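# Push utility cart through door into yellow bay

## Task

Move the utility cart through the self-closing door into the other room and park it in the yellow-taped bay so that all four wheels sit fully inside the tape, none touching it. The case of copy paper must rest in the cart's top tray with no part overhanging its edges. Before ending, wait until the door has closed. One or both robots may be used. At the end, release everything and back the robots away; nothing may count as done if a robot is what keeps it there. No robot may fall or be left tilted.

## Robot and tools

ROBOTS. r1 and r2 are identical Hello Robot Stretch 3 units. Each has a two-wheel differential base with a small passive omni wheel at the back, a lift carriage on a vertical mast, and a telescoping arm that reaches out to the robot's right side. The base is 0.33 m long and 0.34 m wide and cannot move sideways; to bring the gripper forward you drive the base. Turns pivot about the point midway between the drive wheels, 0.05 m behind the front edge. With the arm in and the wrist folded, the wrist pokes up to 0.06 m past the right side and a spin sweeps a 0.28 m radius; an unfolded, level gripper reaches beyond that.

FRAMES. Each robot reports in its own frames. Base frame: origin on the floor between the drive wheels, x forward, y left, z up. hand_pose is given in this base frame, at the point where closed fingertips meet; with all wrist joints at zero its x points up, y back along the arm toward the mast, z toward the robot's rear. The odometry frame is where the base frame was at scene start. Only images, lidar_m, wrist_depth_mm and head_depth_mm reveal where the two robots are relative to each other.

execute_actions. Argument actions is a list holding one action object or nothing (empty just returns state and images). The action is keyed by robot name, r1 and/or r2; each entry may contain base, joints and contact_limits, and all listed motions start at once. base takes exactly one command, both relative to where the base last measured itself: translate_m, a straight drive offset in metres, forward positive, -1 to 1; or rotate_rad, a turn-in-place offset in radians, left (counter-clockwise seen from above) positive, -3.2 to 3.2. joints holds absolute targets by name: lift_m 0 to 1.1 m (arm height); arm_m 0 to 0.52 m (extension); wrist_yaw_rad -1.345 to 4.42 (0 along the arm, positive toward the front, 3.0 folded over the base); wrist_pitch_rad -1.57 to 0.451 (0 level, negative tips fingers down); wrist_roll_rad -2.911 to 2.911 (0 fingers side by side); gripper_m -0.089 to 0.179 (larger is wider; real fingertip gap is 0.007 m smaller when nearly shut, 0.025 m smaller when fully open, zero below 0.007); head_pan_rad -3.953 to 1.73 (0 forward, positive left, -1.57 along the arm); head_tilt_rad -1.53 to 0.419 (negative down). contact_limits accepts only arm_m: a motor effort percentage 1 to 100 at which the arm motion halts with contact_stop; lower is gentler, too low stops instantly, and it caps holding force until the next action. cameras lists which images to return (r1_head_camera, r1_nav_camera, r1_wrist_camera, r2_head_camera, r2_nav_camera, r2_wrist_camera, or all); omitted or null means all, [] means none. Unknown keys, unknown cameras or out-of-range numbers reject the whole call. A joint, base or robot left out of an action may still be driving toward an earlier target without status showing it. If a result reports a stop, the rest of that reply's motion, wait and finish calls are skipped. One action lasts at most 15 s.

wait: seconds, 0 to 10; commands nothing, the scene keeps running, returns state and images. zoom_image: camera plus region [x0, y0, x1, y1] in pixels of that camera's latest full image, origin top-left, at most 504 by 504. finished_scene: scene, the number of the current scene; irreversible, and its result says whether the task succeeded.

RESULT LINES. base_status and joint_status: how each motion of the last accepted action ended: done (for the base, wheels turned the full amount even if slipping), off_target (stopped short, may still push), contact_stop, time_out, torque_fault (old target dropped). on_its_own covers uncommanded parts; its "held at" is the held target, not the position. joint_positions with done tolerances (lift and arm ±0.004, wrist yaw and roll ±0.02, pitch ±0.05, gripper ±0.004, head ±0.02). motor_effort in percent, positive toward higher joint values, peak in brackets; readings carry fixed bias and noise; positive wheel effort pushes forward; effort at rest outside its rest range suggests pushing or carrying. base_odometry counts wheel turns only, heading -3.142 to 3.142, left positive. turned_by_wheels and turned_by_imu give turning since the last result. base_tilt in degrees, forward and right positive, with a fixed offset of up to about 4 degrees. lidar_m: 12 distances in metres from the base origin, 30-degree sectors starting straight ahead and going counter-clockwise (4th left, 7th behind, 10th right), "-" for nothing; scan plane 0.17 m high, range 0.15 to 12 m, blind to clear objects and its own body, sees the other robot; the mast and a low lift can hide sectors 5, 6, 9, 10. wrist_depth_mm (45 to 1000) and head_depth_mm (280 to 4000, sideways image): 7 by 7 grids of median depths from top left. contact_limits shows active, default and maximum values. pictures names the images in order.

SPEED. Full speed (0.30 m/s, 1.9 rad/s) only with lift_m under 0.30, arm_m under 0.03 and wrist_yaw_rad over 2.54; otherwise 0.10 m/s and 0.63 rad/s.

GRIPPER. Command a value below the object's width to grasp; lower squeezes harder, but a stall guard eases force so heavy items may slip; resend a different value to re-squeeze. Release by going at least 0.02 above where contact happened. Readings do not confirm a grasp.

CAUTIONS. Fold or unfold the wrist only with lift_m 0.32 to 0.95, pitch -0.4, roll near 0; once folded the lift may go down to 0.25. With yaw below -0.4 keep pitch at -0.5 or lower. Lift and arm stop and go slack on firm contact; a slack lift may sink under load or keep pressing. Base, wrist and head have no contact stop and keep pushing; a wrist servo under prolonged strain shuts off for 10 s. Pushing on something rigid with the gripper above about 0.45 m, pushing again after a contact stop, or driving while holding something fixed can tip a robot; snagging while reversing is riskiest. If tilted, reverse in small steps, free the gripper and lower the lift to about 0.2. Never let the robots press together: once bases touch, even millimetres more is a hard press that ends the run. Equal commands can differ by up to 2.5 cm per metre between robots, which strains a shared load. Loose objects may get brief random nudges. Avoid drops, slams and hard hits.

Each tool is called as name(argument=value, ...) on one line, values as JSON.

## Session

execute_actions(actions=[])

Scene clock: 0.00 s.
r1.base_odometry: x=+0.000 y=+0.000 heading=+0.000 (m, m, rad; r1's odometry frame)
r1.turned_by_wheels: +0.000 (rad since the last result)
r1.turned_by_imu: +0.000 (rad since the last result)
r1.base_tilt: forward=+0.7 right=-0.7 (deg)
r1.lidar_m: 0.83 0.91 1.40 2.04 2.22 3.43 0.89 0.94 3.02 2.13 1.04 0.84
r1.head_depth_mm: 724 734 745 755 765 778 789 / 736 746 757 769 780 790 805 / 752 760 771 782 793 804 815 / 762 774 785 794 807 819 832 / 774 785 797 811 823 836 848 / 789 799 813 825 839 851 862 / 804 816 826 838 852 868 881
r1.base_status: not commanded
r1.joint_positions: lift_m=+0.385 arm_m=-0.002 wrist_yaw_rad=+2.866 wrist_pitch_rad=-0.613 wrist_roll_rad=+0.004 gripper_m=+0.037 head_pan_rad=-0.009 head_tilt_rad=-0.010
r1.joint_status: not commanded
r1.motor_effort: left_wheel=+1 right_wheel=+1 lift_m=+36 arm_m=+0 wrist_yaw_rad=+0 wrist_pitch_rad=+7 wrist_roll_rad=+0 gripper_m=+0 head_pan_rad=+1 head_tilt_rad=+2 (%)
r1.hand_pose: x=+0.0319 y=+0.0449 z=+0.3562 quat_wxyz=(+0.305, +0.698, +0.119, +0.637) (m; r1's base frame)
r1.wrist_depth_mm: - - - - - - 939 / - - - - - - 948 / 862 - 938 974 - - 926 / 706 - 767 795 840 855 856 / 594 605 657 665 690 722 742 / 526 543 - 577 599 615 625 / 474 - - 497 513 521 540
r2.base_odometry: x=+0.000 y=+0.000 heading=+0.000 (m, m, rad; r2's odometry frame)
r2.turned_by_wheels: +0.000 (rad since the last result)
r2.turned_by_imu: +0.000 (rad since the last result)
r2.base_tilt: forward=-1.1 right=+1.7 (deg)
r2.lidar_m: 1.12 1.12 1.27 2.16 2.53 2.89 1.89 4.65 2.61 2.22 2.22 1.32
r2.head_depth_mm: 1256 1267 1280 1297 1312 1320 1346 / 1205 1220 1222 1239 1253 1263 1278 / 1159 1166 1182 1191 1197 1210 1225 / 1106 1114 1130 1138 1150 1164 1176 / 1067 1073 1087 1102 1105 1119 1132 / 1027 1034 1051 1050 1069 1078 1087 / 994 995 1012 1017 1023 1032 1045
r2.base_status: not commanded
r2.joint_positions: lift_m=+0.450 arm_m=+0.001 wrist_yaw_rad=+2.835 wrist_pitch_rad=-0.581 wrist_roll_rad=-0.008 gripper_m=+0.037 head_pan_rad=+0.010 head_tilt_rad=-0.020
r2.joint_status: not commanded
r2.motor_effort: left_wheel=-1 right_wheel=+0 lift_m=+24 arm_m=+0 wrist_yaw_rad=-1 wrist_pitch_rad=+4 wrist_roll_rad=+0 gripper_m=+0 head_pan_rad=-1 head_tilt_rad=+2 (%)
r2.hand_pose: x=+0.0395 y=+0.0461 z=+0.4280 quat_wxyz=(+0.304, +0.698, +0.098, +0.642) (m; r2's base frame)
r2.wrist_depth_mm: - - - - - - 885 / - 972 - - - - 914 / 754 829 864 903 946 - 975 / 660 726 746 768 805 861 893 / 596 - - 659 721 733 777 / 543 - - 595 634 643 687 / - - - 536 555 589 597
pictures: r1_head_camera (sideways: a quarter turn clockwise sets it upright), r1_nav_camera (sideways: a quarter turn counterclockwise sets it upright), r1_wrist_camera, r2_head_camera (sideways: a quarter turn clockwise sets it upright), r2_nav_camera (sideways: a quarter turn counterclockwise sets it upright), r2_wrist_camera
Images, in order (width x height): r1_head_camera 896x504, r1_nav_camera 672x504, r1_wrist_camera 644x364, r2_head_camera 896x504, r2_nav_camera 672x504, r2_wrist_camera 644x364.

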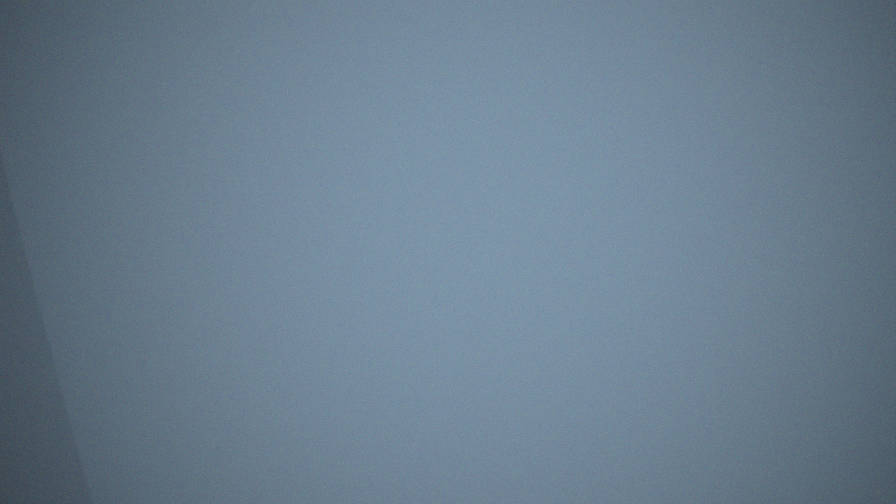

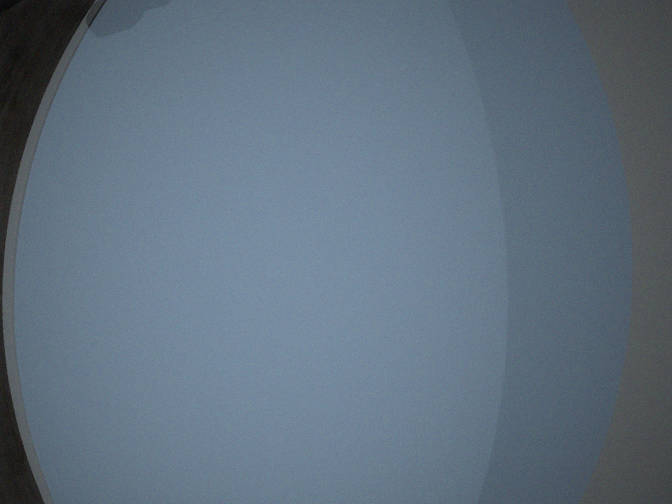

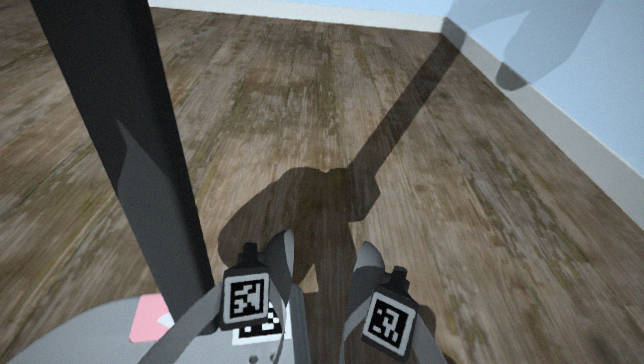

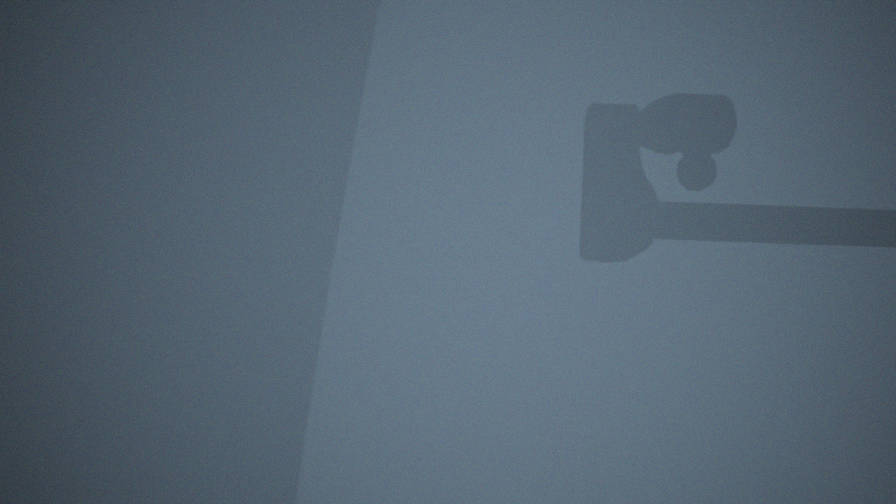

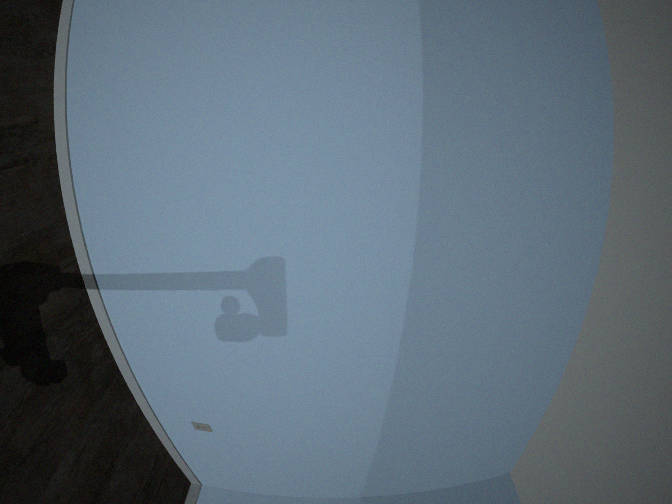

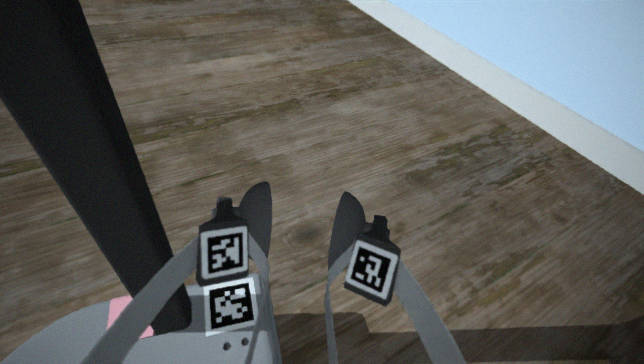

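execute_actions(actions=[{"r1":{"base":{"rotate_rad":1.42},"joints":{"lift_m":0.29,"wrist_pitch_rad":-0.1,"wrist_yaw_rad":2.7,"head_tilt_rad":-0.5,"head_pan_rad":0.8}},"r2":{"base":{"rotate_rad":-2.8},"joints":{"lift_m":0.29,"wrist_pitch_rad":-0.1,"wrist_yaw_rad":2.7,"head_tilt_rad":-0.4}}}], cameras=["r1_nav_camera","r2_nav_camera","r2_head_camera"])

Scene clock: 8.60 s.
r1.base_odometry: x=+0.000 y=+0.000 heading=+1.420 (m, m, rad; r1's odometry frame)
r1.turned_by_wheels: +1.420 (rad since the last result)
r1.turned_by_imu: +1.416 (rad since the last result)
r1.base_tilt: forward=+0.6 right=-0.8 (deg)
r1.lidar_m: 2.03 2.11 2.87 1.01 0.93 3.10 3.39 1.19 0.87 0.83 0.86 1.17
r1.head_depth_mm: 1858 2026 2206 2259 1816 1475 1237 / 2030 2214 2408 2404 1831 1482 1239 / 2204 2425 2655 2451 1859 1495 1248 / 2420 2634 2927 2486 1859 1501 1253 / 2660 2981 3216 2497 1890 1517 1264 / 2970 3363 3575 2523 1907 1528 1272 / 3382 3810 3817 2560 1924 1537 1281
r1.base_status: done
r1.joint_positions: lift_m=+0.290 arm_m=-0.002 wrist_yaw_rad=+2.703 wrist_pitch_rad=-0.123 wrist_roll_rad=+0.004 gripper_m=+0.037 head_pan_rad=+0.793 head_tilt_rad=-0.494
r1.joint_status: all done
r1.motor_effort: left_wheel=+0(4) right_wheel=+2(9) lift_m=+24(32) arm_m=+0(0) wrist_yaw_rad=-2(1) wrist_pitch_rad=+13(14) wrist_roll_rad=+0(0) gripper_m=+0(0) head_pan_rad=+4(37) head_tilt_rad=-3(31) (%)
r1.hand_pose: x=+0.0855 y=+0.0842 z=+0.3737 quat_wxyz=(+0.196, +0.699, -0.111, +0.678) (m; r1's base frame)
r1.wrist_depth_mm: - - - - - - - / - - - - - - - / - - - - - - - / 883 - - - - - - / 980 - - - - - - / 733 771 844 898 - - - / 593 607 628 680 749 770 813
r2.base_odometry: x=+0.000 y=+0.000 heading=-2.800 (m, m, rad; r2's odometry frame)
r2.turned_by_wheels: -2.800 (rad since the last result)
r2.turned_by_imu: -2.743 (rad since the last result)
r2.base_tilt: forward=-1.1 right=+1.8 (deg)
r2.lidar_m: 1.92 2.93 2.26 2.21 1.48 1.14 1.12 1.18 1.71 2.53 2.69 1.88
r2.head_depth_mm: - - 1815 2414 2183 1710 1358 / 4000 - 1893 2477 2170 1699 1347 / 3992 - - 3117 2189 1685 1339 / - - - 3258 2228 1667 1349 / - - - 3286 2233 1665 1332 / - - - 3215 2227 1647 1331 / - - - 3197 2152 1649 1322
r2.base_status: done
r2.joint_positions: lift_m=+0.291 arm_m=+0.001 wrist_yaw_rad=+2.702 wrist_pitch_rad=-0.125 wrist_roll_rad=-0.008 gripper_m=+0.037 head_pan_rad=+0.010 head_tilt_rad=-0.396
r2.joint_status: all done
r2.motor_effort: left_wheel=+2(15) right_wheel=-1(4) lift_m=+8(23) arm_m=+0(0) wrist_yaw_rad=-1(5) wrist_pitch_rad=+8(7) wrist_roll_rad=+0(0) gripper_m=+0(0) head_pan_rad=+0(0) head_tilt_rad=-1(20) (%)
r2.hand_pose: x=+0.0856 y=+0.0819 z=+0.3737 quat_wxyz=(+0.198, +0.695, -0.110, +0.682) (m; r2's base frame)
r2.wrist_depth_mm: - - - - - - - / - - - - - - - / - - - - - - - / 965 - - - - - - / 765 804 - 895 - - - / 597 638 653 681 789 789 852 / 505 541 543 578 602 632 684
pictures: r1_nav_camera (sideways: a quarter turn counterclockwise sets it upright), r2_head_camera (sideways: a quarter turn clockwise sets it upright), r2_nav_camera (sideways: a quarter turn counterclockwise sets it upright)
Images, in order (width x height): r1_nav_camera 672x504, r2_head_camera 896x504, r2_nav_camera 672x504.

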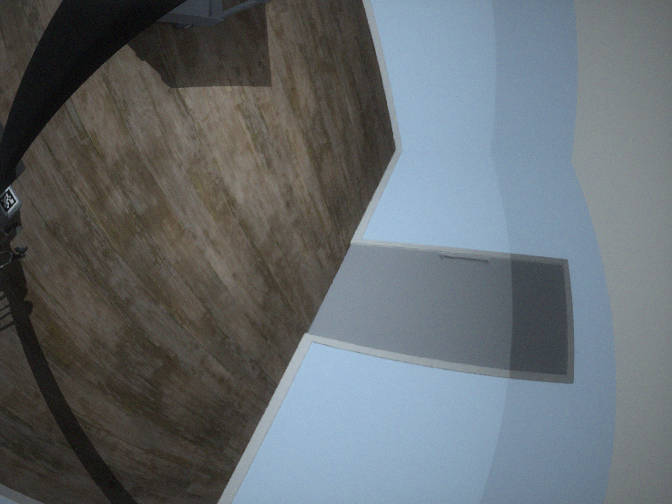

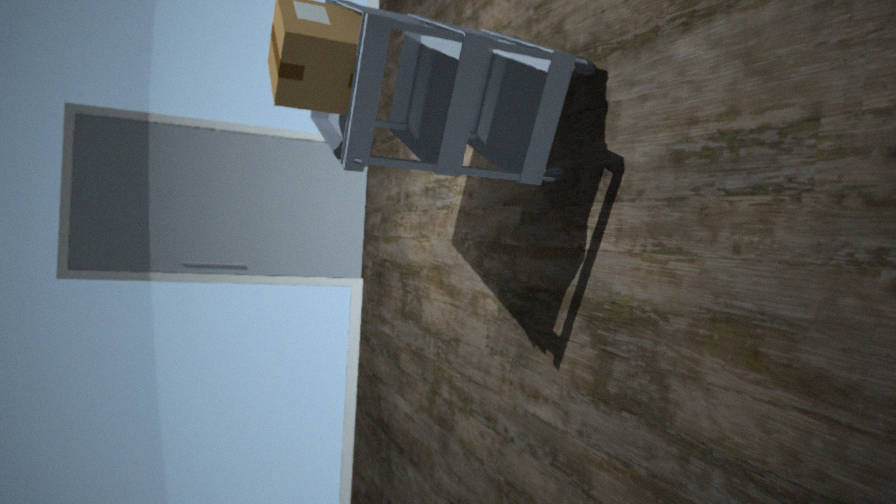

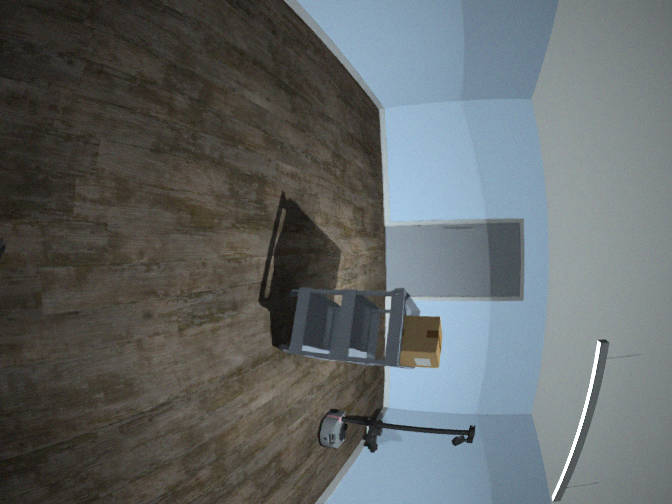

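execute_actions(actions=[{"r1":{"base":{"translate_m":0.11}},"r2":{"base":{"rotate_rad":0.18}}}], cameras=[])

execute_actions(actions=[{"r1":{"base":{"translate_m":1}},"r2":{"base":{"translate_m":1}}}], cameras=[])

execute_actions(actions=[{"r1":{"base":{"rotate_rad":1.57}},"r2":{"base":{"translate_m":1}}}], cameras=[])

execute_actions(actions=[{"r1":{"base":{"translate_m":1}},"r2":{"base":{"translate_m":1}}}], cameras=[])

execute_actions(actions=[{"r1":{"base":{"translate_m":0.95}},"r2":{"base":{"translate_m":1}}}], cameras=[])

execute_actions(actions=[{"r1":{"joints":{"lift_m":0.96,"arm_m":0.3,"wrist_yaw_rad":0,"wrist_pitch_rad":0,"gripper_m":0.1,"head_pan_rad":-1.57}},"r2":{"base":{"translate_m":0.4}}}], cameras=["r1_nav_camera","r1_wrist_camera"])

Scene clock: 25.40 s.
r1.base_odometry: x=+0.017 y=+0.109 heading=+1.420 (m, m, rad; r1's odometry frame)
r1.turned_by_wheels: +0.000 (rad since the last result)
r1.turned_by_imu: -0.001 (rad since the last result)
r1.base_tilt: forward=+0.7 right=-0.7 (deg)
r1.lidar_m: 1.93 1.99 2.71 1.18 1.08 3.21 3.38 1.19 0.86 0.83 0.86 1.17
r1.head_depth_mm: 1768 1903 2091 2219 1817 1473 1228 / 1914 2090 2284 2393 1833 1475 1248 / 2079 2273 2506 2443 1857 1494 1259 / 2272 2515 2827 2470 1861 1502 1251 / 2498 2811 3105 2467 1875 1513 1270 / 2801 3139 3472 2515 1906 1525 1272 / 3130 3655 3807 2554 1918 1530 1280
r1.base_status: done
r1.joint_positions: lift_m=+0.290 arm_m=-0.002 wrist_yaw_rad=+2.702 wrist_pitch_rad=-0.123 wrist_roll_rad=+0.004 gripper_m=+0.037 head_pan_rad=+0.793 head_tilt_rad=-0.495
r1.joint_status: not commanded
r1.motor_effort: left_wheel=+0(5) right_wheel=+2(8) lift_m=+25(25) arm_m=+0(0) wrist_yaw_rad=-2(3) wrist_pitch_rad=+12(13) wrist_roll_rad=+0(0) gripper_m=+0(1) head_pan_rad=+3(4) head_tilt_rad=-2(2) (%)
r1.hand_pose: x=+0.0856 y=+0.0842 z=+0.3738 quat_wxyz=(+0.196, +0.699, -0.112, +0.678) (m; r1's base frame)
r1.wrist_depth_mm: - - - - - - - / - - - - - - - / - - - - - - - / - - - - - - - / 969 - - - - - - / 750 767 849 906 - - - / 584 609 631 664 750 779 838
r2.base_odometry: x=+0.000 y=+0.000 heading=-2.620 (m, m, rad; r2's odometry frame)
r2.turned_by_wheels: +0.180 (rad since the last result)
r2.turned_by_imu: +0.177 (rad since the last result)
r2.base_tilt: forward=-1.2 right=+1.7 (deg)
r2.lidar_m: 4.52 2.58 2.22 2.22 1.30 1.12 1.12 1.28 2.21 2.53 2.91 1.88
r2.head_depth_mm: 3854 - - 2211 2170 1710 1358 / 3921 - - 3397 2219 1701 1355 / - - - 3378 2255 1667 1354 / - - - 3356 2234 1674 1350 / - - - 3271 2205 1669 1337 / - - - 3184 2175 1649 1337 / 3675 3842 3952 3157 2188 1632 1320
r2.base_status: done
r2.joint_positions: lift_m=+0.291 arm_m=+0.001 wrist_yaw_rad=+2.702 wrist_pitch_rad=-0.125 wrist_roll_rad=-0.008 gripper_m=+0.037 head_pan_rad=+0.010 head_tilt_rad=-0.396
r2.joint_status: not commanded
r2.motor_effort: left_wheel=-4(13) right_wheel=+1(4) lift_m=+9(9) arm_m=+0(1) wrist_yaw_rad=-2(1) wrist_pitch_rad=+7(7) wrist_roll_rad=+0(0) gripper_m=+0(0) head_pan_rad=+0(0) head_tilt_rad=-1(2) (%)
r2.hand_pose: x=+0.0856 y=+0.0819 z=+0.3737 quat_wxyz=(+0.198, +0.695, -0.110, +0.682) (m; r2's base frame)
r2.wrist_depth_mm: - - - - - - - / - - - - - - - / - - - - - - - / 964 - - - - - - / 760 793 - 902 - - - / 607 625 653 686 769 809 857 / 500 533 544 582 592 645 681
pictures: none
No camera images: the call's "cameras" was empty. Leave "cameras" out to get every camera's image.

Scene clock: 30.57 s.
r1.base_odometry: x=+0.167 y=+1.097 heading=+1.420 (m, m, rad; r1's odometry frame)
r1.turned_by_wheels: +0.000 (rad since the last result)
r1.turned_by_imu: +0.002 (rad since the last result)
r1.base_tilt: forward=+0.7 right=-0.7 (deg)
r1.lidar_m: 0.93 0.96 1.31 3.55 1.78 1.65 3.30 1.18 0.85 0.82 0.85 0.97
r1.head_depth_mm: 837 906 986 1085 1204 1338 1234 / 906 989 1085 1201 1343 1442 1240 / 983 1080 1200 1340 1533 1492 1250 / 1080 1190 1327 1522 1706 1501 1259 / 1188 1335 1515 1766 1850 1523 1263 / 1336 1519 1741 2075 1904 1529 1278 / 1506 1739 2073 2353 1927 1527 1279
r1.base_status: done
r1.joint_positions: lift_m=+0.290 arm_m=-0.002 wrist_yaw_rad=+2.702 wrist_pitch_rad=-0.122 wrist_roll_rad=+0.004 gripper_m=+0.037 head_pan_rad=+0.793 head_tilt_rad=-0.495
r1.joint_status: not commanded
r1.motor_effort: left_wheel=+0(4) right_wheel=+2(10) lift_m=+25(25) arm_m=+0(0) wrist_yaw_rad=-2(2) wrist_pitch_rad=+12(12) wrist_roll_rad=+0(0) gripper_m=+0(0) head_pan_rad=+4(4) head_tilt_rad=-2(2) (%)
r1.hand_pose: x=+0.0856 y=+0.0842 z=+0.3739 quat_wxyz=(+0.196, +0.699, -0.112, +0.678) (m; r1's base frame)
r1.wrist_depth_mm: - - - - - - 801 / - - - - - - 790 / - - - - - - 791 / - - - - - - 790 / 979 - - - - - 788 / 739 777 878 892 992 951 778 / 591 622 627 665 732 766 733
r2.base_odometry: x=-0.867 y=-0.498 heading=-2.620 (m, m, rad; r2's odometry frame)
r2.turned_by_wheels: +0.000 (rad since the last result)
r2.turned_by_imu: +0.000 (rad since the last result)
r2.base_tilt: forward=-1.1 right=+1.7 (deg)
r2.lidar_m: 3.70 2.30 1.97 1.97 2.27 2.08 2.08 2.39 2.78 2.78 1.10 1.09
r2.head_depth_mm: 3012 3277 3520 3457 2276 1707 1369 / 3144 3337 3534 3386 2254 1698 1359 / 3151 3486 3651 3320 2245 1700 1350 / 3297 3583 3902 3329 2240 1666 1340 / 3352 3670 3891 3248 2204 1648 1333 / 3392 3686 - 3230 2181 1645 1328 / 3285 3432 3606 3216 2148 1639 1310
r2.base_status: done
r2.joint_positions: lift_m=+0.291 arm_m=+0.001 wrist_yaw_rad=+2.702 wrist_pitch_rad=-0.124 wrist_roll_rad=-0.008 gripper_m=+0.037 head_pan_rad=+0.010 head_tilt_rad=-0.396
r2.joint_status: not commanded
r2.motor_effort: left_wheel=-3(10) right_wheel=+1(6) lift_m=+9(9) arm_m=+0(0) wrist_yaw_rad=-1(2) wrist_pitch_rad=+7(7) wrist_roll_rad=+0(0) gripper_m=+0(0) head_pan_rad=+0(1) head_tilt_rad=-1(1) (%)
r2.hand_pose: x=+0.0857 y=+0.0819 z=+0.3739 quat_wxyz=(+0.197, +0.695, -0.110, +0.682) (m; r2's base frame)
r2.wrist_depth_mm: - - - - - - - / - - - - - - - / - - - - - - - / - - - - - - - / 745 822 - 912 - - - / 608 619 659 687 760 815 829 / 517 537 553 586 601 636 674
pictures: none
No camera images: the call's "cameras" was empty. Leave "cameras" out to get every camera's image.

Scene clock: 35.73 s.
r1.base_odometry: x=+0.167 y=+1.097 heading=+2.990 (m, m, rad; r1's odometry frame)
r1.turned_by_wheels: +1.570 (rad since the last result)
r1.turned_by_imu: +1.563 (rad since the last result)
r1.base_tilt: forward=+0.6 right=-0.8 (deg)
r1.lidar_m: 3.42 2.82 1.65 3.36 1.18 0.86 0.82 0.85 0.97 0.93 0.96 1.30
r1.head_depth_mm: 3600 3926 3421 2403 1823 1467 1236 / 3904 - 3495 2409 1826 1476 1236 / - - 3057 2449 1855 1488 1249 / - - 2874 2245 1867 1501 1260 / - - 2059 2115 1900 1523 1262 / - 1775 1969 2221 1899 1527 1276 / - - 3735 2555 1918 1542 1284
r1.base_status: done
r1.joint_positions: lift_m=+0.290 arm_m=-0.002 wrist_yaw_rad=+2.702 wrist_pitch_rad=-0.122 wrist_roll_rad=+0.004 gripper_m=+0.037 head_pan_rad=+0.793 head_tilt_rad=-0.495
r1.joint_status: not commanded
r1.motor_effort: left_wheel=+0(5) right_wheel=+2(11) lift_m=+24(24) arm_m=+0(1) wrist_yaw_rad=-2(2) wrist_pitch_rad=+12(12) wrist_roll_rad=+0(0) gripper_m=+0(0) head_pan_rad=+4(4) head_tilt_rad=-2(2) (%)
r1.hand_pose: x=+0.0856 y=+0.0842 z=+0.3739 quat_wxyz=(+0.196, +0.699, -0.112, +0.678) (m; r1's base frame)
r1.wrist_depth_mm: - - - - - - - / - - - - - - - / - - - - - - - / - - - - - - - / - - - - - - - / 744 779 848 903 999 - - / 596 618 616 673 742 767 826
r2.base_odometry: x=-1.734 y=-0.996 heading=-2.620 (m, m, rad; r2's odometry frame)
r2.turned_by_wheels: +0.000 (rad since the last result)
r2.turned_by_imu: +0.000 (rad since the last result)
r2.base_tilt: forward=-1.0 right=+1.7 (deg)
r2.lidar_m: 2.76 2.01 1.73 1.73 1.99 3.03 3.02 3.49 0.79 0.70 1.04 2.75
r2.head_depth_mm: 2236 2379 2554 2834 2267 1690 1368 / 2280 2420 2677 2882 2252 1680 1350 / 2347 2496 2680 2925 2219 1693 1351 / 2390 2573 2798 2984 2201 1687 1340 / 2441 2626 2885 3063 2218 1663 1331 / 2537 2746 2978 3115 2167 1652 1320 / 2559 2759 3013 2968 2166 1635 1320
r2.base_status: done
r2.joint_positions: lift_m=+0.291 arm_m=+0.001 wrist_yaw_rad=+2.702 wrist_pitch_rad=-0.124 wrist_roll_rad=-0.008 gripper_m=+0.037 head_pan_rad=+0.010 head_tilt_rad=-0.396
r2.joint_status: not commanded
r2.motor_effort: left_wheel=-3(10) right_wheel=+1(5) lift_m=+8(9) arm_m=+0(1) wrist_yaw_rad=-2(1) wrist_pitch_rad=+7(7) wrist_roll_rad=+0(0) gripper_m=+0(0) head_pan_rad=+0(0) head_tilt_rad=-1(2) (%)
r2.hand_pose: x=+0.0857 y=+0.0819 z=+0.3740 quat_wxyz=(+0.197, +0.695, -0.110, +0.682) (m; r2's base frame)
r2.wrist_depth_mm: - - - - - - - / - - - - - - - / - - - - - - - / 994 - - - - - - / 740 808 - 919 - - - / 613 644 658 688 764 796 877 / 516 532 547 575 603 641 671
pictures: none
No camera images: the call's "cameras" was empty. Leave "cameras" out to get every camera's image.

Scene clock: 40.90 s.
r1.base_odometry: x=-0.821 y=+1.249 heading=+2.990 (m, m, rad; r1's odometry frame)
r1.turned_by_wheels: +0.000 (rad since the last result)
r1.turned_by_imu: +0.002 (rad since the last result)
r1.base_tilt: forward=+0.7 right=-0.7 (deg)
r1.lidar_m: 2.92 1.66 4.10 1.29 2.61 1.90 1.82 1.32 0.95 0.90 0.95 1.29
r1.head_depth_mm: 2684 2907 3104 2372 1822 1468 1231 / 2894 3167 3068 1928 1825 1486 1239 / 3166 3453 3537 2418 1843 1490 1249 / 3476 3817 3690 2481 1868 1493 1264 / 3885 - 3651 2508 1891 1518 1265 / - - 3765 2525 1902 1527 1269 / - - 3803 2576 1918 1543 1277
r1.base_status: done
r1.joint_positions: lift_m=+0.290 arm_m=-0.002 wrist_yaw_rad=+2.702 wrist_pitch_rad=-0.122 wrist_roll_rad=+0.004 gripper_m=+0.037 head_pan_rad=+0.793 head_tilt_rad=-0.495
r1.joint_status: not commanded
r1.motor_effort: left_wheel=+0(4) right_wheel=+3(10) lift_m=+25(25) arm_m=-1(1) wrist_yaw_rad=-2(2) wrist_pitch_rad=+12(12) wrist_roll_rad=+0(0) gripper_m=-1(0) head_pan_rad=+4(3) head_tilt_rad=-2(2) (%)
r1.hand_pose: x=+0.0856 y=+0.0842 z=+0.3739 quat_wxyz=(+0.196, +0.699, -0.112, +0.678) (m; r1's base frame)
r1.wrist_depth_mm: - - - - - - - / - - - - - - - / - - - - - - - / - - - - - - - / - - - - - - - / 744 788 870 897 - - - / 585 617 626 676 755 781 825
r2.base_odometry: x=-2.601 y=-1.494 heading=-2.620 (m, m, rad; r2's odometry frame)
r2.turned_by_wheels: +0.000 (rad since the last result)
r2.turned_by_imu: +0.000 (rad since the last result)
r2.base_tilt: forward=-1.0 right=+1.7 (deg)
r2.lidar_m: 1.80 1.73 1.48 1.48 1.70 2.92 3.99 1.25 1.23 1.66 1.65 1.80
r2.head_depth_mm: 1448 1546 1661 1790 1948 1701 1356 / 1486 1591 1706 1832 1993 1680 1353 / 1508 1621 1756 1894 2051 1676 1348 / 1547 1652 1800 1955 2084 1679 1337 / 1577 1703 1841 2036 2131 1646 1331 / 1606 1745 1886 2072 2162 1637 1315 / 1664 1788 1949 2135 2147 1649 1310
r2.base_status: done
r2.joint_positions: lift_m=+0.291 arm_m=+0.001 wrist_yaw_rad=+2.702 wrist_pitch_rad=-0.124 wrist_roll_rad=-0.008 gripper_m=+0.037 head_pan_rad=+0.010 head_tilt_rad=-0.396
r2.joint_status: not commanded
r2.motor_effort: left_wheel=-3(8) right_wheel=+0(4) lift_m=+9(9) arm_m=+0(0) wrist_yaw_rad=-2(2) wrist_pitch_rad=+7(7) wrist_roll_rad=+0(0) gripper_m=+0(0) head_pan_rad=+0(0) head_tilt_rad=-2(2) (%)
r2.hand_pose: x=+0.0857 y=+0.0819 z=+0.3740 quat_wxyz=(+0.197, +0.695, -0.110, +0.682) (m; r2's base frame)
r2.wrist_depth_mm: - - - - - - - / - - - - - - - / - - - - - - - / 997 - - - - - - / 760 793 - 907 - - - / 613 635 654 701 772 817 851 / 515 533 553 583 602 632 696
pictures: none
No camera images: the call's "cameras" was empty. Leave "cameras" out to get every camera's image.

Scene clock: 46.07 s.
r1.base_odometry: x=-1.760 y=+1.393 heading=+2.989 (m, m, rad; r1's odometry frame)
r1.turned_by_wheels: +0.000 (rad since the last result)
r1.turned_by_imu: +0.002 (rad since the last result)
r1.base_tilt: forward=+0.7 right=-0.7 (deg)
r1.lidar_m: 0.71 2.05 2.80 1.85 1.70 2.87 2.77 1.28 0.94 0.91 0.94 1.28
r1.head_depth_mm: 1823 1981 2140 2283 1812 1477 1241 / 1961 2141 2351 2399 1822 1481 1245 / 2157 2342 2572 2434 1837 1493 1252 / 2320 2591 2880 2466 1863 1506 1261 / 2563 2905 3208 2470 1882 1517 1268 / 2879 3227 3546 2508 1902 1524 1272 / 3277 3791 3785 2527 1919 1544 1279
r1.base_status: done
r1.joint_positions: lift_m=+0.290 arm_m=-0.002 wrist_yaw_rad=+2.702 wrist_pitch_rad=-0.122 wrist_roll_rad=+0.004 gripper_m=+0.037 head_pan_rad=+0.793 head_tilt_rad=-0.495
r1.joint_status: not commanded
r1.motor_effort: left_wheel=+0(2) right_wheel=+2(11) lift_m=+24(25) arm_m=-1(0) wrist_yaw_rad=-1(2) wrist_pitch_rad=+12(12) wrist_roll_rad=+1(0) gripper_m=+0(0) head_pan_rad=+3(3) head_tilt_rad=-3(2) (%)
r1.hand_pose: x=+0.0856 y=+0.0842 z=+0.3739 quat_wxyz=(+0.196, +0.699, -0.112, +0.678) (m; r1's base frame)
r1.wrist_depth_mm: - - - - - - - / - - - - - - - / - - - - - - - / - - - - - - - / 984 - - - - - - / 734 781 843 910 - - - / 596 609 623 676 749 770 810
r2.base_odometry: x=-3.469 y=-1.992 heading=-2.620 (m, m, rad; r2's odometry frame)
r2.turned_by_wheels: +0.000 (rad since the last result)
r2.turned_by_imu: +0.000 (rad since the last result)
r2.base_tilt: forward=-1.1 right=+1.6 (deg)
r2.lidar_m: 0.83 0.95 1.24 1.24 1.42 2.43 4.95 1.96 0.70 1.72 0.97 0.83
r2.head_depth_mm: 642 686 740 802 872 962 1065 / 658 706 761 822 902 992 1104 / 672 723 778 846 922 1023 1152 / 686 739 802 872 956 1061 1196 / 701 758 820 900 988 1099 1229 / 721 775 845 924 1025 1137 1250 / 738 797 872 949 1054 1195 1278
r2.base_status: done
r2.joint_positions: lift_m=+0.291 arm_m=+0.001 wrist_yaw_rad=+2.702 wrist_pitch_rad=-0.124 wrist_roll_rad=-0.008 gripper_m=+0.037 head_pan_rad=+0.010 head_tilt_rad=-0.396
r2.joint_status: not commanded
r2.motor_effort: left_wheel=-3(8) right_wheel=+0(6) lift_m=+9(9) arm_m=+0(0) wrist_yaw_rad=-1(2) wrist_pitch_rad=+7(7) wrist_roll_rad=+0(0) gripper_m=+0(0) head_pan_rad=+0(0) head_tilt_rad=-2(1) (%)
r2.hand_pose: x=+0.0857 y=+0.0819 z=+0.3740 quat_wxyz=(+0.197, +0.695, -0.110, +0.682) (m; r2's base frame)
r2.wrist_depth_mm: - - - - - - 787 / - - - - - - 781 / - - - - - - 760 / 984 - - - - - 773 / 743 809 - 912 - 968 758 / 603 635 650 686 784 806 747 / 517 532 541 579 600 655 666
pictures: none
No camera images: the call's "cameras" was empty. Leave "cameras" out to get every camera's image.

Scene clock: 53.00 s.
r1.base_odometry: x=-1.760 y=+1.393 heading=+2.989 (m, m, rad; r1's odometry frame)
r1.turned_by_wheels: +0.000 (rad since the last result)
r1.turned_by_imu: -0.002 (rad since the last result)
r1.base_tilt: forward=+0.7 right=-0.7 (deg)
r1.lidar_m: 1.98 2.05 2.78 1.86 1.70 2.88 2.77 1.28 0.95 0.91 0.94 0.92
r1.head_depth_mm: 741 816 - 1044 1153 1338 1236 / 742 811 - 1049 1147 1339 1236 / 739 814 - 1050 1152 1335 1250 / 733 801 872 1022 1151 1333 1260 / 741 815 901 1004 1132 1331 1268 / 730 811 901 1010 1142 1334 1275 / 740 811 898 1010 1149 1331 1280
r1.base_status: not commanded
r1.joint_positions: lift_m=+0.960 arm_m=+0.300 wrist_yaw_rad=+0.002 wrist_pitch_rad=-0.023 wrist_roll_rad=+0.004 gripper_m=+0.100 head_pan_rad=-1.563 head_tilt_rad=-0.495
r1.joint_status: all done
r1.motor_effort: left_wheel=+0(0) right_wheel=+2(2) lift_m=+46(49) arm_m=+6(8) wrist_yaw_rad=-2(3) wrist_pitch_rad=+13(15) wrist_roll_rad=+0(0) gripper_m=+0(82) head_pan_rad=-2(35) head_tilt_rad=-2(2) (%)
r1.hand_pose: x=-0.0208 y=-0.7001 z=+1.0683 quat_wxyz=(+0.706, +0.009, -0.708, -0.008) (m; r1's base frame)
r1.wrist_depth_mm: 366 362 363 354 352 347 345 / 377 370 365 362 358 354 348 / 379 378 370 370 366 361 356 / 389 390 381 374 375 368 360 / 401 393 386 382 379 372 367 / 405 399 395 393 384 379 377 / 412 393 402 396 390 387 381
r2.base_odometry: x=-3.815 y=-2.192 heading=-2.620 (m, m, rad; r2's odometry frame)
r2.turned_by_wheels: +0.000 (rad since the last result)
r2.turned_by_imu: +0.001 (rad since the last result)
r2.base_tilt: forward=-1.2 right=+1.7 (deg)
r2.lidar_m: 0.45 0.51 0.88 1.14 1.31 2.24 5.31 0.94 0.92 0.92 0.52 0.45
r2.head_depth_mm: 324 347 372 405 440 484 536 / 331 355 383 416 455 500 555 / 338 364 393 426 467 515 578 / 346 373 403 439 482 534 603 / 353 381 414 452 497 555 624 / 362 392 427 466 515 576 653 / 371 402 437 479 533 597 681
r2.base_status: done
r2.joint_positions: lift_m=+0.291 arm_m=+0.001 wrist_yaw_rad=+2.702 wrist_pitch_rad=-0.123 wrist_roll_rad=-0.008 gripper_m=+0.037 head_pan_rad=+0.010 head_tilt_rad=-0.396
r2.joint_status: not commanded
r2.motor_effort: left_wheel=-3(9) right_wheel=+0(5) lift_m=+9(9) arm_m=+0(0) wrist_yaw_rad=-1(2) wrist_pitch_rad=+7(6) wrist_roll_rad=+0(0) gripper_m=+0(0) head_pan_rad=-1(0) head_tilt_rad=-1(1) (%)
r2.hand_pose: x=+0.0857 y=+0.0819 z=+0.3740 quat_wxyz=(+0.197, +0.695, -0.110, +0.682) (m; r2's base frame)
r2.wrist_depth_mm: 938 988 - - 820 539 406 / 976 - - - 791 532 401 / - - - - 796 532 398 / 964 - - - 781 527 392 / 730 798 - 915 727 519 395 / 606 640 645 685 666 522 392 / 511 529 543 582 601 518 386
pictures: r1_nav_camera (sideways: a quarter turn counterclockwise sets it upright), r1_wrist_camera
Images, in order (width x height): r1_nav_camera 672x504, r1_wrist_camera 644x364.

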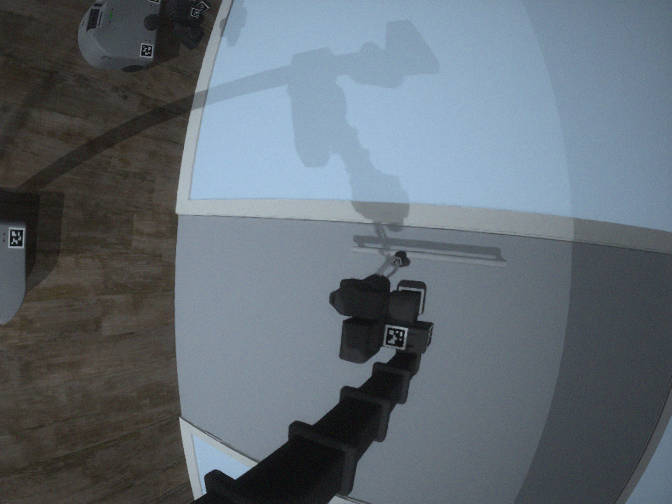

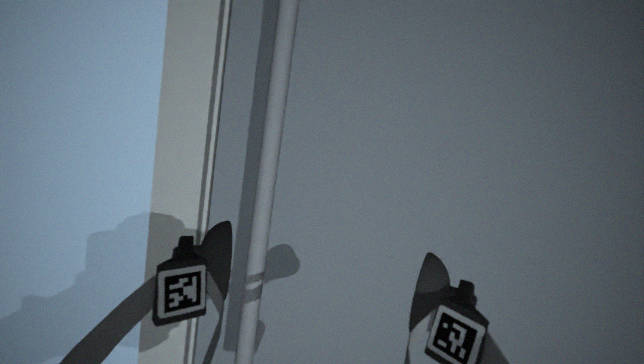

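Forward 6 cm.

execute_actions(actions=[{"r1":{"base":{"translate_m":0.06}},"r2":{"base":{"translate_m":0.2},"joints":{"wrist_yaw_rad":3.0}}}], cameras=[])

execute_actions(actions=[{"r1":{"joints":{"arm_m":0.47}},"r2":{"base":{"rotate_rad":-1.85},"joints":{"head_tilt_rad":-1.0}}}], cameras=["r1_wrist_camera"])

execute_actions(actions=[{"r1":{"joints":{"gripper_m":-0.03}}}], cameras=[])

execute_actions(actions=[{"r1":{"base":{"translate_m":-0.02},"joints":{"arm_m":0.3}}}], cameras=[])

execute_actions(actions=[{"r1":{"base":{"translate_m":-0.06},"joints":{"arm_m":0.15}}}], cameras=[])

execute_actions(actions=[{"r1":{"base":{"translate_m":-0.09},"joints":{"arm_m":0.0}},"r2":{"base":{"translate_m":0.6}}}], cameras=["r2_nav_camera"])

Scene clock: 69.67 s.
r1.base_odometry: x=-1.820 y=+1.402 heading=+2.989 (m, m, rad; r1's odometry frame)
r1.turned_by_wheels: +0.000 (rad since the last result)
r1.turned_by_imu: -0.002 (rad since the last result)
r1.base_tilt: forward=+0.6 right=-0.7 (deg)
r1.lidar_m: 1.92 1.99 2.71 4.87 1.72 2.94 2.83 1.30 0.94 0.90 0.94 1.02
r1.head_depth_mm: 740 813 - 1034 1154 1338 1238 / 742 814 - 1052 1155 1341 1243 / 740 813 - 1046 1156 1329 1249 / 723 800 900 1020 1150 1335 1263 / 729 801 889 1008 1148 1335 1263 / 737 813 897 1007 1146 1327 1274 / 738 811 900 1008 1144 1328 1278
r1.base_status: done
r1.joint_positions: lift_m=+0.960 arm_m=+0.300 wrist_yaw_rad=+0.002 wrist_pitch_rad=-0.023 wrist_roll_rad=+0.004 gripper_m=+0.100 head_pan_rad=-1.563 head_tilt_rad=-0.495
r1.joint_status: not commanded
r1.motor_effort: left_wheel=+0(1) right_wheel=+2(7) lift_m=+46(46) arm_m=+6(6) wrist_yaw_rad=-2(2) wrist_pitch_rad=+13(13) wrist_roll_rad=+0(0) gripper_m=-1(1) head_pan_rad=-3(3) head_tilt_rad=-3(3) (%)
r1.hand_pose: x=-0.0208 y=-0.7001 z=+1.0683 quat_wxyz=(+0.706, +0.009, -0.708, -0.008) (m; r1's base frame)
r1.wrist_depth_mm: 370 369 349 355 353 352 342 / 373 370 357 362 358 354 351 / 382 376 364 368 365 361 357 / 392 385 369 376 373 368 363 / 398 392 386 384 377 373 371 / 405 403 391 390 390 382 373 / 413 410 389 397 394 390 383
r2.base_odometry: x=-3.989 y=-2.291 heading=-2.620 (m, m, rad; r2's odometry frame)
r2.turned_by_wheels: +0.000 (rad since the last result)
r2.turned_by_imu: +0.001 (rad since the last result)
r2.base_tilt: forward=-1.2 right=+1.8 (deg)
r2.lidar_m: 0.25 0.29 0.50 1.09 1.26 2.15 2.80 1.02 3.65 0.52 0.30 0.25
r2.head_depth_mm: - - - - - - 285 / - - - - - - 290 / - - - - - - 296 / - - - - - - 305 / - - - - - 288 318 / - - - - - 294 331 / - - - - - 303 347
r2.base_status: done
r2.joint_positions: lift_m=+0.291 arm_m=+0.001 wrist_yaw_rad=+2.998 wrist_pitch_rad=-0.123 wrist_roll_rad=-0.008 gripper_m=+0.037 head_pan_rad=+0.010 head_tilt_rad=-0.396
r2.joint_status: all done
r2.motor_effort: left_wheel=-3(12) right_wheel=+1(5) lift_m=+9(9) arm_m=+0(0) wrist_yaw_rad=+1(0) wrist_pitch_rad=+7(7) wrist_roll_rad=+0(0) gripper_m=+0(0) head_pan_rad=+0(1) head_tilt_rad=-1(1) (%)
r2.hand_pose: x=+0.0147 y=+0.1032 z=+0.3740 quat_wxyz=(+0.095, +0.704, -0.007, +0.704) (m; r2's base frame)
r2.wrist_depth_mm: - - - - - 546 347 / - - - - - 535 336 / - - - - - 504 327 / 975 - - - 989 473 318 / 743 - - 907 820 467 309 / 600 - 651 692 657 442 302 / 519 - 549 582 589 422 295
pictures: none
No camera images: the call's "cameras" was empty. Leave "cameras" out to get every camera's image.

Scene clock: 72.17 s.
r1.base_odometry: x=-1.820 y=+1.402 heading=+2.989 (m, m, rad; r1's odometry frame)
r1.turned_by_wheels: +0.000 (rad since the last result)
r1.turned_by_imu: -0.001 (rad since the last result)
r1.base_tilt: forward=+0.6 right=-0.7 (deg)
r1.lidar_m: 1.92 1.98 2.71 4.87 1.71 2.94 2.82 1.30 0.94 0.90 0.94 1.01
r1.head_depth_mm: 742 812 - 1032 1154 1344 1226 / 740 802 932 1010 1156 1334 1237 / 742 802 - 1014 1152 1336 1253 / 721 803 915 1012 1154 1332 1257 / 728 800 889 1009 1157 1335 1262 / 738 812 901 1013 1148 1328 1271 / 737 812 898 1011 1148 1336 1281
r1.base_status: not commanded
r1.joint_positions: lift_m=+0.960 arm_m=+0.470 wrist_yaw_rad=+0.002 wrist_pitch_rad=-0.023 wrist_roll_rad=+0.004 gripper_m=+0.100 head_pan_rad=-1.563 head_tilt_rad=-0.495
r1.joint_status: all done
r1.motor_effort: left_wheel=+0(0) right_wheel=+2(2) lift_m=+46(46) arm_m=+6(6) wrist_yaw_rad=-2(2) wrist_pitch_rad=+13(13) wrist_roll_rad=+0(0) gripper_m=+0(0) head_pan_rad=-4(3) head_tilt_rad=-1(2) (%)
r1.hand_pose: x=-0.0209 y=-0.8701 z=+1.0683 quat_wxyz=(+0.706, +0.009, -0.708, -0.008) (m; r1's base frame)
r1.wrist_depth_mm: 196 181 192 129 187 186 184 / 200 185 195 193 192 189 187 / 204 187 199 135 196 194 190 / 206 191 203 199 198 196 194 / 210 195 207 141 203 200 197 / 214 198 211 207 206 203 201 / 220 203 214 209 211 206 204
r2.base_odometry: x=-3.989 y=-2.291 heading=+1.813 (m, m, rad; r2's odometry frame)
r2.turned_by_wheels: -1.850 (rad since the last result)
r2.turned_by_imu: -1.810 (rad since the last result)
r2.base_tilt: forward=-1.1 right=+1.8 (deg)
r2.lidar_m: 1.07 0.37 0.27 0.25 0.26 0.35 0.93 1.13 1.52 3.96 2.49 1.02
r2.head_depth_mm: 2650 2151 1801 1453 1374 1219 1104 / 2590 2114 1802 1512 1372 1209 1105 / 2641 2097 1768 1529 1354 1210 1123 / 2550 2082 1776 1533 1341 1195 1101 / 2466 2058 1750 1512 1328 1190 1102 / 1362 1393 1422 1415 1294 1171 1092 / 782 848 858 870 882 885 897
r2.base_status: done
r2.joint_positions: lift_m=+0.291 arm_m=+0.001 wrist_yaw_rad=+2.998 wrist_pitch_rad=-0.123 wrist_roll_rad=-0.008 gripper_m=+0.037 head_pan_rad=+0.010 head_tilt_rad=-0.988
r2.joint_status: all done
r2.motor_effort: left_wheel=+1(12) right_wheel=-1(5) lift_m=+9(9) arm_m=-1(1) wrist_yaw_rad=+1(1) wrist_pitch_rad=+7(7) wrist_roll_rad=+0(0) gripper_m=+1(0) head_pan_rad=+0(1) head_tilt_rad=-5(27) (%)
r2.hand_pose: x=+0.0147 y=+0.1032 z=+0.3740 quat_wxyz=(+0.095, +0.704, -0.007, +0.704) (m; r2's base frame)
r2.wrist_depth_mm: 240 - 263 271 287 303 321 / 252 - 275 288 302 325 345 / 265 - 288 309 325 340 362 / 277 - 302 328 345 366 389 / 292 - - 339 374 398 422 / 313 - 353 373 401 426 469 / 333 - 372 399 429 473 498
pictures: r1_wrist_camera
Images, in order (width x height): r1_wrist_camera 644x364.

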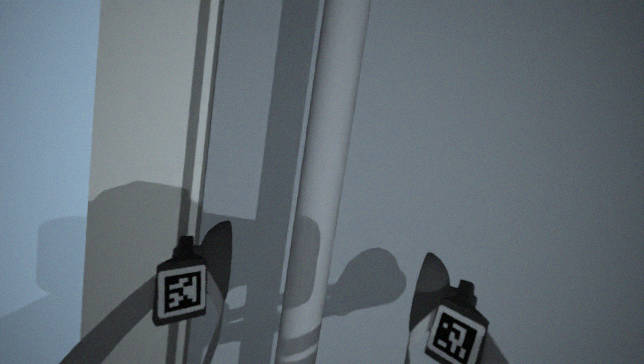

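Scene clock: 73.97 s.
r1.base_odometry: x=-1.820 y=+1.402 heading=+2.990 (m, m, rad; r1's odometry frame)
r1.turned_by_wheels: +0.000 (rad since the last result)
r1.turned_by_imu: +0.000 (rad since the last result)
r1.base_tilt: forward=+0.7 right=-0.6 (deg)
r1.lidar_m: 1.92 2.00 2.71 4.86 1.71 2.94 2.83 1.30 0.94 0.90 0.94 1.02
r1.head_depth_mm: 738 811 - 1030 1144 1335 1232 / 739 799 926 1007 1149 1332 1243 / 735 797 - 1005 1146 1329 1250 / 727 800 900 1003 1150 1332 1252 / 727 798 900 1008 1147 1336 1268 / 740 809 900 1010 1148 1329 1271 / 737 811 898 1011 1148 1336 1274
r1.base_status: not commanded
r1.joint_positions: lift_m=+0.960 arm_m=+0.470 wrist_yaw_rad=+0.015 wrist_pitch_rad=-0.021 wrist_roll_rad=+0.004 gripper_m=-0.029 head_pan_rad=-1.563 head_tilt_rad=-0.495
r1.joint_status: all done
r1.motor_effort: left_wheel=+6(6) right_wheel=-10(10) lift_m=+46(46) arm_m=-3(6) wrist_yaw_rad=-12(12) wrist_pitch_rad=+12(13) wrist_roll_rad=+0(0) gripper_m=-21(97) head_pan_rad=-2(2) head_tilt_rad=-2(3) (%)
r1.hand_pose: x=-0.0176 y=-0.8708 z=+1.0688 quat_wxyz=(+0.706, +0.013, -0.708, -0.003) (m; r1's base frame)
r1.wrist_depth_mm: 198 182 188 185 183 181 178 / 201 185 190 188 186 184 180 / 205 189 195 128 190 186 184 / 209 192 198 134 193 191 186 / 214 195 203 131 196 193 190 / 216 199 206 131 199 196 194 / 221 203 211 171 203 200 197
r2.base_odometry: x=-3.989 y=-2.291 heading=+1.813 (m, m, rad; r2's odometry frame)
r2.turned_by_wheels: +0.000 (rad since the last result)
r2.turned_by_imu: +0.000 (rad since the last result)
r2.base_tilt: forward=-1.1 right=+1.8 (deg)
r2.lidar_m: 1.05 0.37 0.27 0.25 0.26 0.36 0.93 1.13 1.52 3.97 2.48 1.02
r2.head_depth_mm: 2686 2167 1806 1449 1379 1222 1101 / 2651 2118 1784 1518 1358 1210 1107 / 2578 2090 1768 1535 1355 1206 1120 / 2548 2090 1759 1521 1343 1196 1104 / 2454 2074 1748 1513 1336 1188 1102 / 1353 1385 1415 1413 1293 1175 1089 / 773 835 865 868 884 889 898
r2.base_status: not commanded
r2.joint_positions: lift_m=+0.291 arm_m=+0.001 wrist_yaw_rad=+2.998 wrist_pitch_rad=-0.123 wrist_roll_rad=-0.008 gripper_m=+0.037 head_pan_rad=+0.010 head_tilt_rad=-0.988
r2.joint_status: not commanded
r2.motor_effort: left_wheel=+1(2) right_wheel=-1(2) lift_m=+9(9) arm_m=-1(1) wrist_yaw_rad=+1(2) wrist_pitch_rad=+7(7) wrist_roll_rad=+0(0) gripper_m=+0(0) head_pan_rad=+0(0) head_tilt_rad=-4(4) (%)
r2.hand_pose: x=+0.0147 y=+0.1032 z=+0.3740 quat_wxyz=(+0.095, +0.704, -0.007, +0.704) (m; r2's base frame)
r2.wrist_depth_mm: 239 - 263 272 286 301 322 / 251 - 275 287 305 321 338 / 263 - 289 306 326 341 364 / 279 - 307 325 345 369 395 / 295 - - 344 373 393 428 / 313 - 350 372 397 429 463 / 332 - 376 399 433 464 495
pictures: none
No camera images: the call's "cameras" was empty. Leave "cameras" out to get every camera's image.

Scene clock: 76.47 s.
r1.base_odometry: x=-1.800 y=+1.399 heading=+2.990 (m, m, rad; r1's odometry frame)
r1.turned_by_wheels: +0.000 (rad since the last result)
r1.turned_by_imu: +0.000 (rad since the last result)
r1.base_tilt: forward=+0.6 right=-0.7 (deg)
r1.lidar_m: 1.94 2.01 2.73 4.87 1.73 2.92 2.81 1.29 0.80 0.73 0.94 1.03
r1.head_depth_mm: 622 686 - 867 988 1158 1237 / 613 672 - 872 960 1118 1241 / 593 654 - 849 930 1081 1220 / 578 645 710 808 930 1131 1227 / 711 790 901 1011 1146 1328 1262 / 740 812 901 1009 1149 1327 1268 / 739 811 900 1009 1146 1338 1279
r1.base_status: done
r1.joint_positions: lift_m=+0.960 arm_m=+0.301 wrist_yaw_rad=-0.002 wrist_pitch_rad=-0.023 wrist_roll_rad=+0.004 gripper_m=-0.029 head_pan_rad=-1.563 head_tilt_rad=-0.495
r1.joint_status: all done
r1.motor_effort: left_wheel=+0(18) right_wheel=+3(38) lift_m=+46(46) arm_m=-12(19) wrist_yaw_rad=+2(40) wrist_pitch_rad=+13(12) wrist_roll_rad=+0(0) gripper_m=-22(25) head_pan_rad=-2(2) head_tilt_rad=-2(2) (%)
r1.hand_pose: x=-0.0220 y=-0.7015 z=+1.0683 quat_wxyz=(+0.706, +0.008, -0.708, -0.009) (m; r1's base frame)
r1.wrist_depth_mm: 364 359 177 181 191 200 209 / 370 370 182 184 196 204 214 / 377 372 185 130 199 209 219 / 385 381 188 191 205 214 224 / 394 389 192 133 210 220 231 / 401 391 195 133 218 224 236 / 405 401 203 137 224 232 244
r2.base_odometry: x=-3.989 y=-2.291 heading=+1.813 (m, m, rad; r2's odometry frame)
r2.turned_by_wheels: +0.000 (rad since the last result)
r2.turned_by_imu: +0.000 (rad since the last result)
r2.base_tilt: forward=-1.1 right=+1.7 (deg)
r2.lidar_m: 0.79 0.37 0.27 0.25 0.26 0.35 0.93 1.13 1.52 3.95 2.48 1.03
r2.head_depth_mm: 2701 2139 1807 1440 1370 1215 1100 / 2642 2129 1783 1510 1354 1213 1107 / 2615 2078 1755 1527 1352 1202 1120 / 2561 2072 1779 1522 1338 1204 1108 / 2335 1949 1666 1459 1341 1188 1104 / 1519 1932 1714 1432 1292 1170 1086 / 2514 1889 863 871 882 887 892
r2.base_status: not commanded
r2.joint_positions: lift_m=+0.291 arm_m=+0.001 wrist_yaw_rad=+2.998 wrist_pitch_rad=-0.123 wrist_roll_rad=-0.008 gripper_m=+0.037 head_pan_rad=+0.010 head_tilt_rad=-0.988
r2.joint_status: not commanded
r2.motor_effort: left_wheel=+1(1) right_wheel=-2(1) lift_m=+9(9) arm_m=-1(1) wrist_yaw_rad=+0(1) wrist_pitch_rad=+7(7) wrist_roll_rad=+0(1) gripper_m=+0(0) head_pan_rad=+0(0) head_tilt_rad=-5(5) (%)
r2.hand_pose: x=+0.0147 y=+0.1032 z=+0.3740 quat_wxyz=(+0.095, +0.704, -0.007, +0.704) (m; r2's base frame)
r2.wrist_depth_mm: 240 - 262 275 289 302 322 / 252 - 276 290 305 323 339 / 266 - 290 306 325 343 366 / 277 - 306 326 344 363 392 / 295 - - 343 370 393 428 / 310 - 348 367 402 428 463 / 329 - 377 404 421 472 509
pictures: none
No camera images: the call's "cameras" was empty. Leave "cameras" out to get every camera's image.

Scene clock: 78.83 s.
r1.base_odometry: x=-1.741 y=+1.390 heading=+2.990 (m, m, rad; r1's odometry frame)
r1.turned_by_wheels: +0.000 (rad since the last result)
r1.turned_by_imu: +0.000 (rad since the last result)
r1.base_tilt: forward=+0.7 right=-0.7 (deg)
r1.lidar_m: 2.00 2.07 2.82 1.82 1.67 2.86 2.75 1.28 0.68 0.57 0.94 1.08
r1.head_depth_mm: 517 571 629 - - 1001 1172 / 497 548 596 - - 925 1127 / 475 521 571 - - 865 1029 / 454 497 550 618 707 821 1007 / 447 494 559 959 1126 1330 1263 / 726 801 900 1009 1154 1333 1277 / 738 811 899 1005 1146 1336 1279
r1.base_status: done
r1.joint_positions: lift_m=+0.960 arm_m=+0.151 wrist_yaw_rad=+0.018 wrist_pitch_rad=-0.026 wrist_roll_rad=+0.004 gripper_m=-0.026 head_pan_rad=-1.563 head_tilt_rad=-0.495
r1.joint_status: all done
r1.on_its_own: wrist_yaw_rad is at rest, and its effort (-14) is outside its rest range (-12 to +12)
r1.motor_effort: left_wheel=+3(17) right_wheel=-7(43) lift_m=+46(46) arm_m=-13(18) wrist_yaw_rad=-14(59) wrist_pitch_rad=+14(14) wrist_roll_rad=+0(0) gripper_m=-20(27) head_pan_rad=-2(3) head_tilt_rad=-2(2) (%)
r1.hand_pose: x=-0.0169 y=-0.5514 z=+1.0677 quat_wxyz=(+0.706, +0.016, -0.708, -0.003) (m; r1's base frame)
r1.wrist_depth_mm: 533 514 171 179 203 221 245 / 537 532 175 130 209 227 251 / 541 536 179 186 212 234 261 / 549 555 184 134 219 242 270 / 564 560 188 133 224 249 281 / 581 568 190 134 235 259 292 / 594 581 200 144 245 267 304
r2.base_odometry: x=-3.989 y=-2.291 heading=+1.813 (m, m, rad; r2's odometry frame)
r2.turned_by_wheels: +0.000 (rad since the last result)
r2.turned_by_imu: +0.000 (rad since the last result)
r2.base_tilt: forward=-1.2 right=+1.8 (deg)
r2.lidar_m: 0.82 0.37 0.26 0.25 0.26 0.35 0.93 1.13 1.52 3.98 2.48 1.08
r2.head_depth_mm: 2640 2136 1808 1466 1364 1226 1107 / 2628 2120 1792 1512 1366 1210 1104 / 2407 2105 1779 1531 1356 1213 1123 / 774 929 1196 1461 1342 1203 1105 / 1044 1308 1644 1496 1332 1199 1099 / 1572 1924 1735 1430 1292 1168 1091 / 2438 1870 857 870 884 891 898
r2.base_status: not commanded
r2.joint_positions: lift_m=+0.291 arm_m=+0.001 wrist_yaw_rad=+2.998 wrist_pitch_rad=-0.123 wrist_roll_rad=-0.008 gripper_m=+0.037 head_pan_rad=+0.010 head_tilt_rad=-0.988
r2.joint_status: not commanded
r2.motor_effort: left_wheel=+2(1) right_wheel=-2(2) lift_m=+9(9) arm_m=-1(1) wrist_yaw_rad=+1(2) wrist_pitch_rad=+7(7) wrist_roll_rad=+0(0) gripper_m=+0(0) head_pan_rad=+0(0) head_tilt_rad=-5(4) (%)
r2.hand_pose: x=+0.0147 y=+0.1032 z=+0.3740 quat_wxyz=(+0.095, +0.704, -0.007, +0.704) (m; r2's base frame)
r2.wrist_depth_mm: 240 - 264 273 288 302 320 / 252 - 276 288 305 323 342 / 264 - 290 305 326 342 367 / 278 - 307 327 348 368 390 / 292 - - 341 371 392 428 / 312 - 350 374 404 427 465 / 328 - 374 400 424 469 500
pictures: none
No camera images: the call's "cameras" was empty. Leave "cameras" out to get every camera's image.

Scene clock: 82.53 s.
r1.base_odometry: x=-1.652 y=+1.376 heading=+2.990 (m, m, rad; r1's odometry frame)
r1.turned_by_wheels: +0.000 (rad since the last result)
r1.turned_by_imu: -0.001 (rad since the last result)
r1.base_tilt: forward=+0.7 right=-0.7 (deg)
r1.lidar_m: 2.09 2.16 2.96 1.68 1.54 2.76 2.66 1.29 0.55 0.41 0.72 1.28
r1.head_depth_mm: 410 457 515 590 673 - - / 385 425 474 537 640 - - / 362 396 439 478 - - - / 312 359 405 443 507 586 692 / 322 351 385 426 483 581 1213 / 307 336 385 977 1148 1306 1214 / 719 800 899 1009 1128 1128 1068
r1.base_status: done
r1.joint_positions: lift_m=+0.960 arm_m=+0.001 wrist_yaw_rad=+0.063 wrist_pitch_rad=-0.028 wrist_roll_rad=+0.004 gripper_m=-0.026 head_pan_rad=-1.563 head_tilt_rad=-0.495
r1.joint_status: all done
r1.on_its_own: wrist_yaw_rad is held at +0.057, not at your +0.000, by its stall guard, which is not easing now
r1.motor_effort: left_wheel=+2(14) right_wheel=-3(37) lift_m=+46(46) arm_m=-11(20) wrist_yaw_rad=-5(72) wrist_pitch_rad=+15(15) wrist_roll_rad=+0(0) gripper_m=-20(28) head_pan_rad=-2(3) head_tilt_rad=-2(2) (%)
r1.hand_pose: x=-0.0052 y=-0.4008 z=+1.0671 quat_wxyz=(+0.706, +0.033, -0.708, +0.012) (m; r1's base frame)
r1.wrist_depth_mm: 449 575 168 179 214 249 296 / 732 693 172 183 222 256 309 / 740 723 176 134 229 267 321 / 761 608 181 193 236 279 340 / 775 623 185 137 245 291 358 / 782 766 187 137 259 302 377 / 824 183 199 210 276 319 399
r2.base_odometry: x=-4.133 y=-1.709 heading=+1.813 (m, m, rad; r2's odometry frame)
r2.turned_by_wheels: +0.000 (rad since the last result)
r2.turned_by_imu: +0.000 (rad since the last result)
r2.base_tilt: forward=-1.1 right=+1.7 (deg)
r2.lidar_m: 0.45 1.17 0.28 0.27 0.27 0.37 0.97 1.74 2.35 5.48 0.72 0.36
r2.head_depth_mm: 340 376 423 497 1219 1208 1103 / 384 433 496 579 744 1213 1105 / 442 507 596 720 908 1188 1114 / 520 614 743 947 1279 1202 1104 / 628 768 990 1391 1332 1203 1108 / 801 1038 1464 1508 1327 1193 1089 / 1032 1416 1685 1489 1310 1176 935
r2.base_status: done
r2.joint_positions: lift_m=+0.291 arm_m=+0.001 wrist_yaw_rad=+2.998 wrist_pitch_rad=-0.123 wrist_roll_rad=-0.008 gripper_m=+0.037 head_pan_rad=+0.010 head_tilt_rad=-0.989
r2.joint_status: not commanded
r2.motor_effort: left_wheel=+1(12) right_wheel=-2(3) lift_m=+9(9) arm_m=-1(0) wrist_yaw_rad=+2(0) wrist_pitch_rad=+7(7) wrist_roll_rad=+0(0) gripper_m=+0(0) head_pan_rad=+0(0) head_tilt_rad=-4(4) (%)
r2.hand_pose: x=+0.0146 y=+0.1032 z=+0.3740 quat_wxyz=(+0.094, +0.704, -0.006, +0.704) (m; r2's base frame)
r2.wrist_depth_mm: 247 - 274 285 289 - - / 260 - 284 299 306 - - / 273 - 301 318 324 - - / 288 - 315 336 348 - - / 305 - - 358 970 - - / 324 - 366 388 745 790 861 / 343 - 384 406 594 644 672
pictures: r2_nav_camera (sideways: a quarter turn counterclockwise sets it upright)
Images, in order (width x height): r2_nav_camera 672x504.

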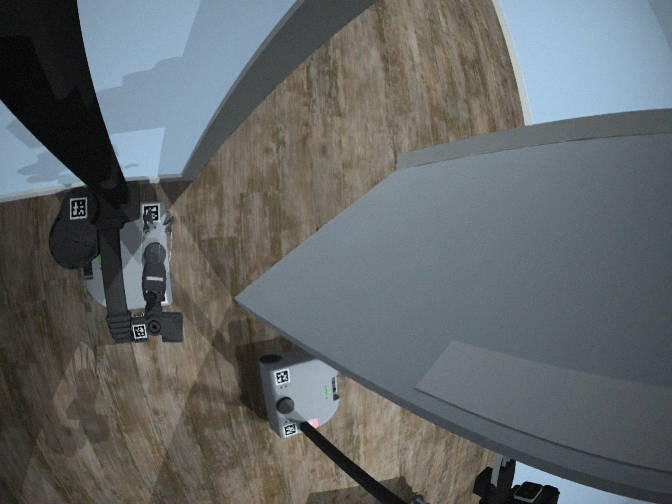

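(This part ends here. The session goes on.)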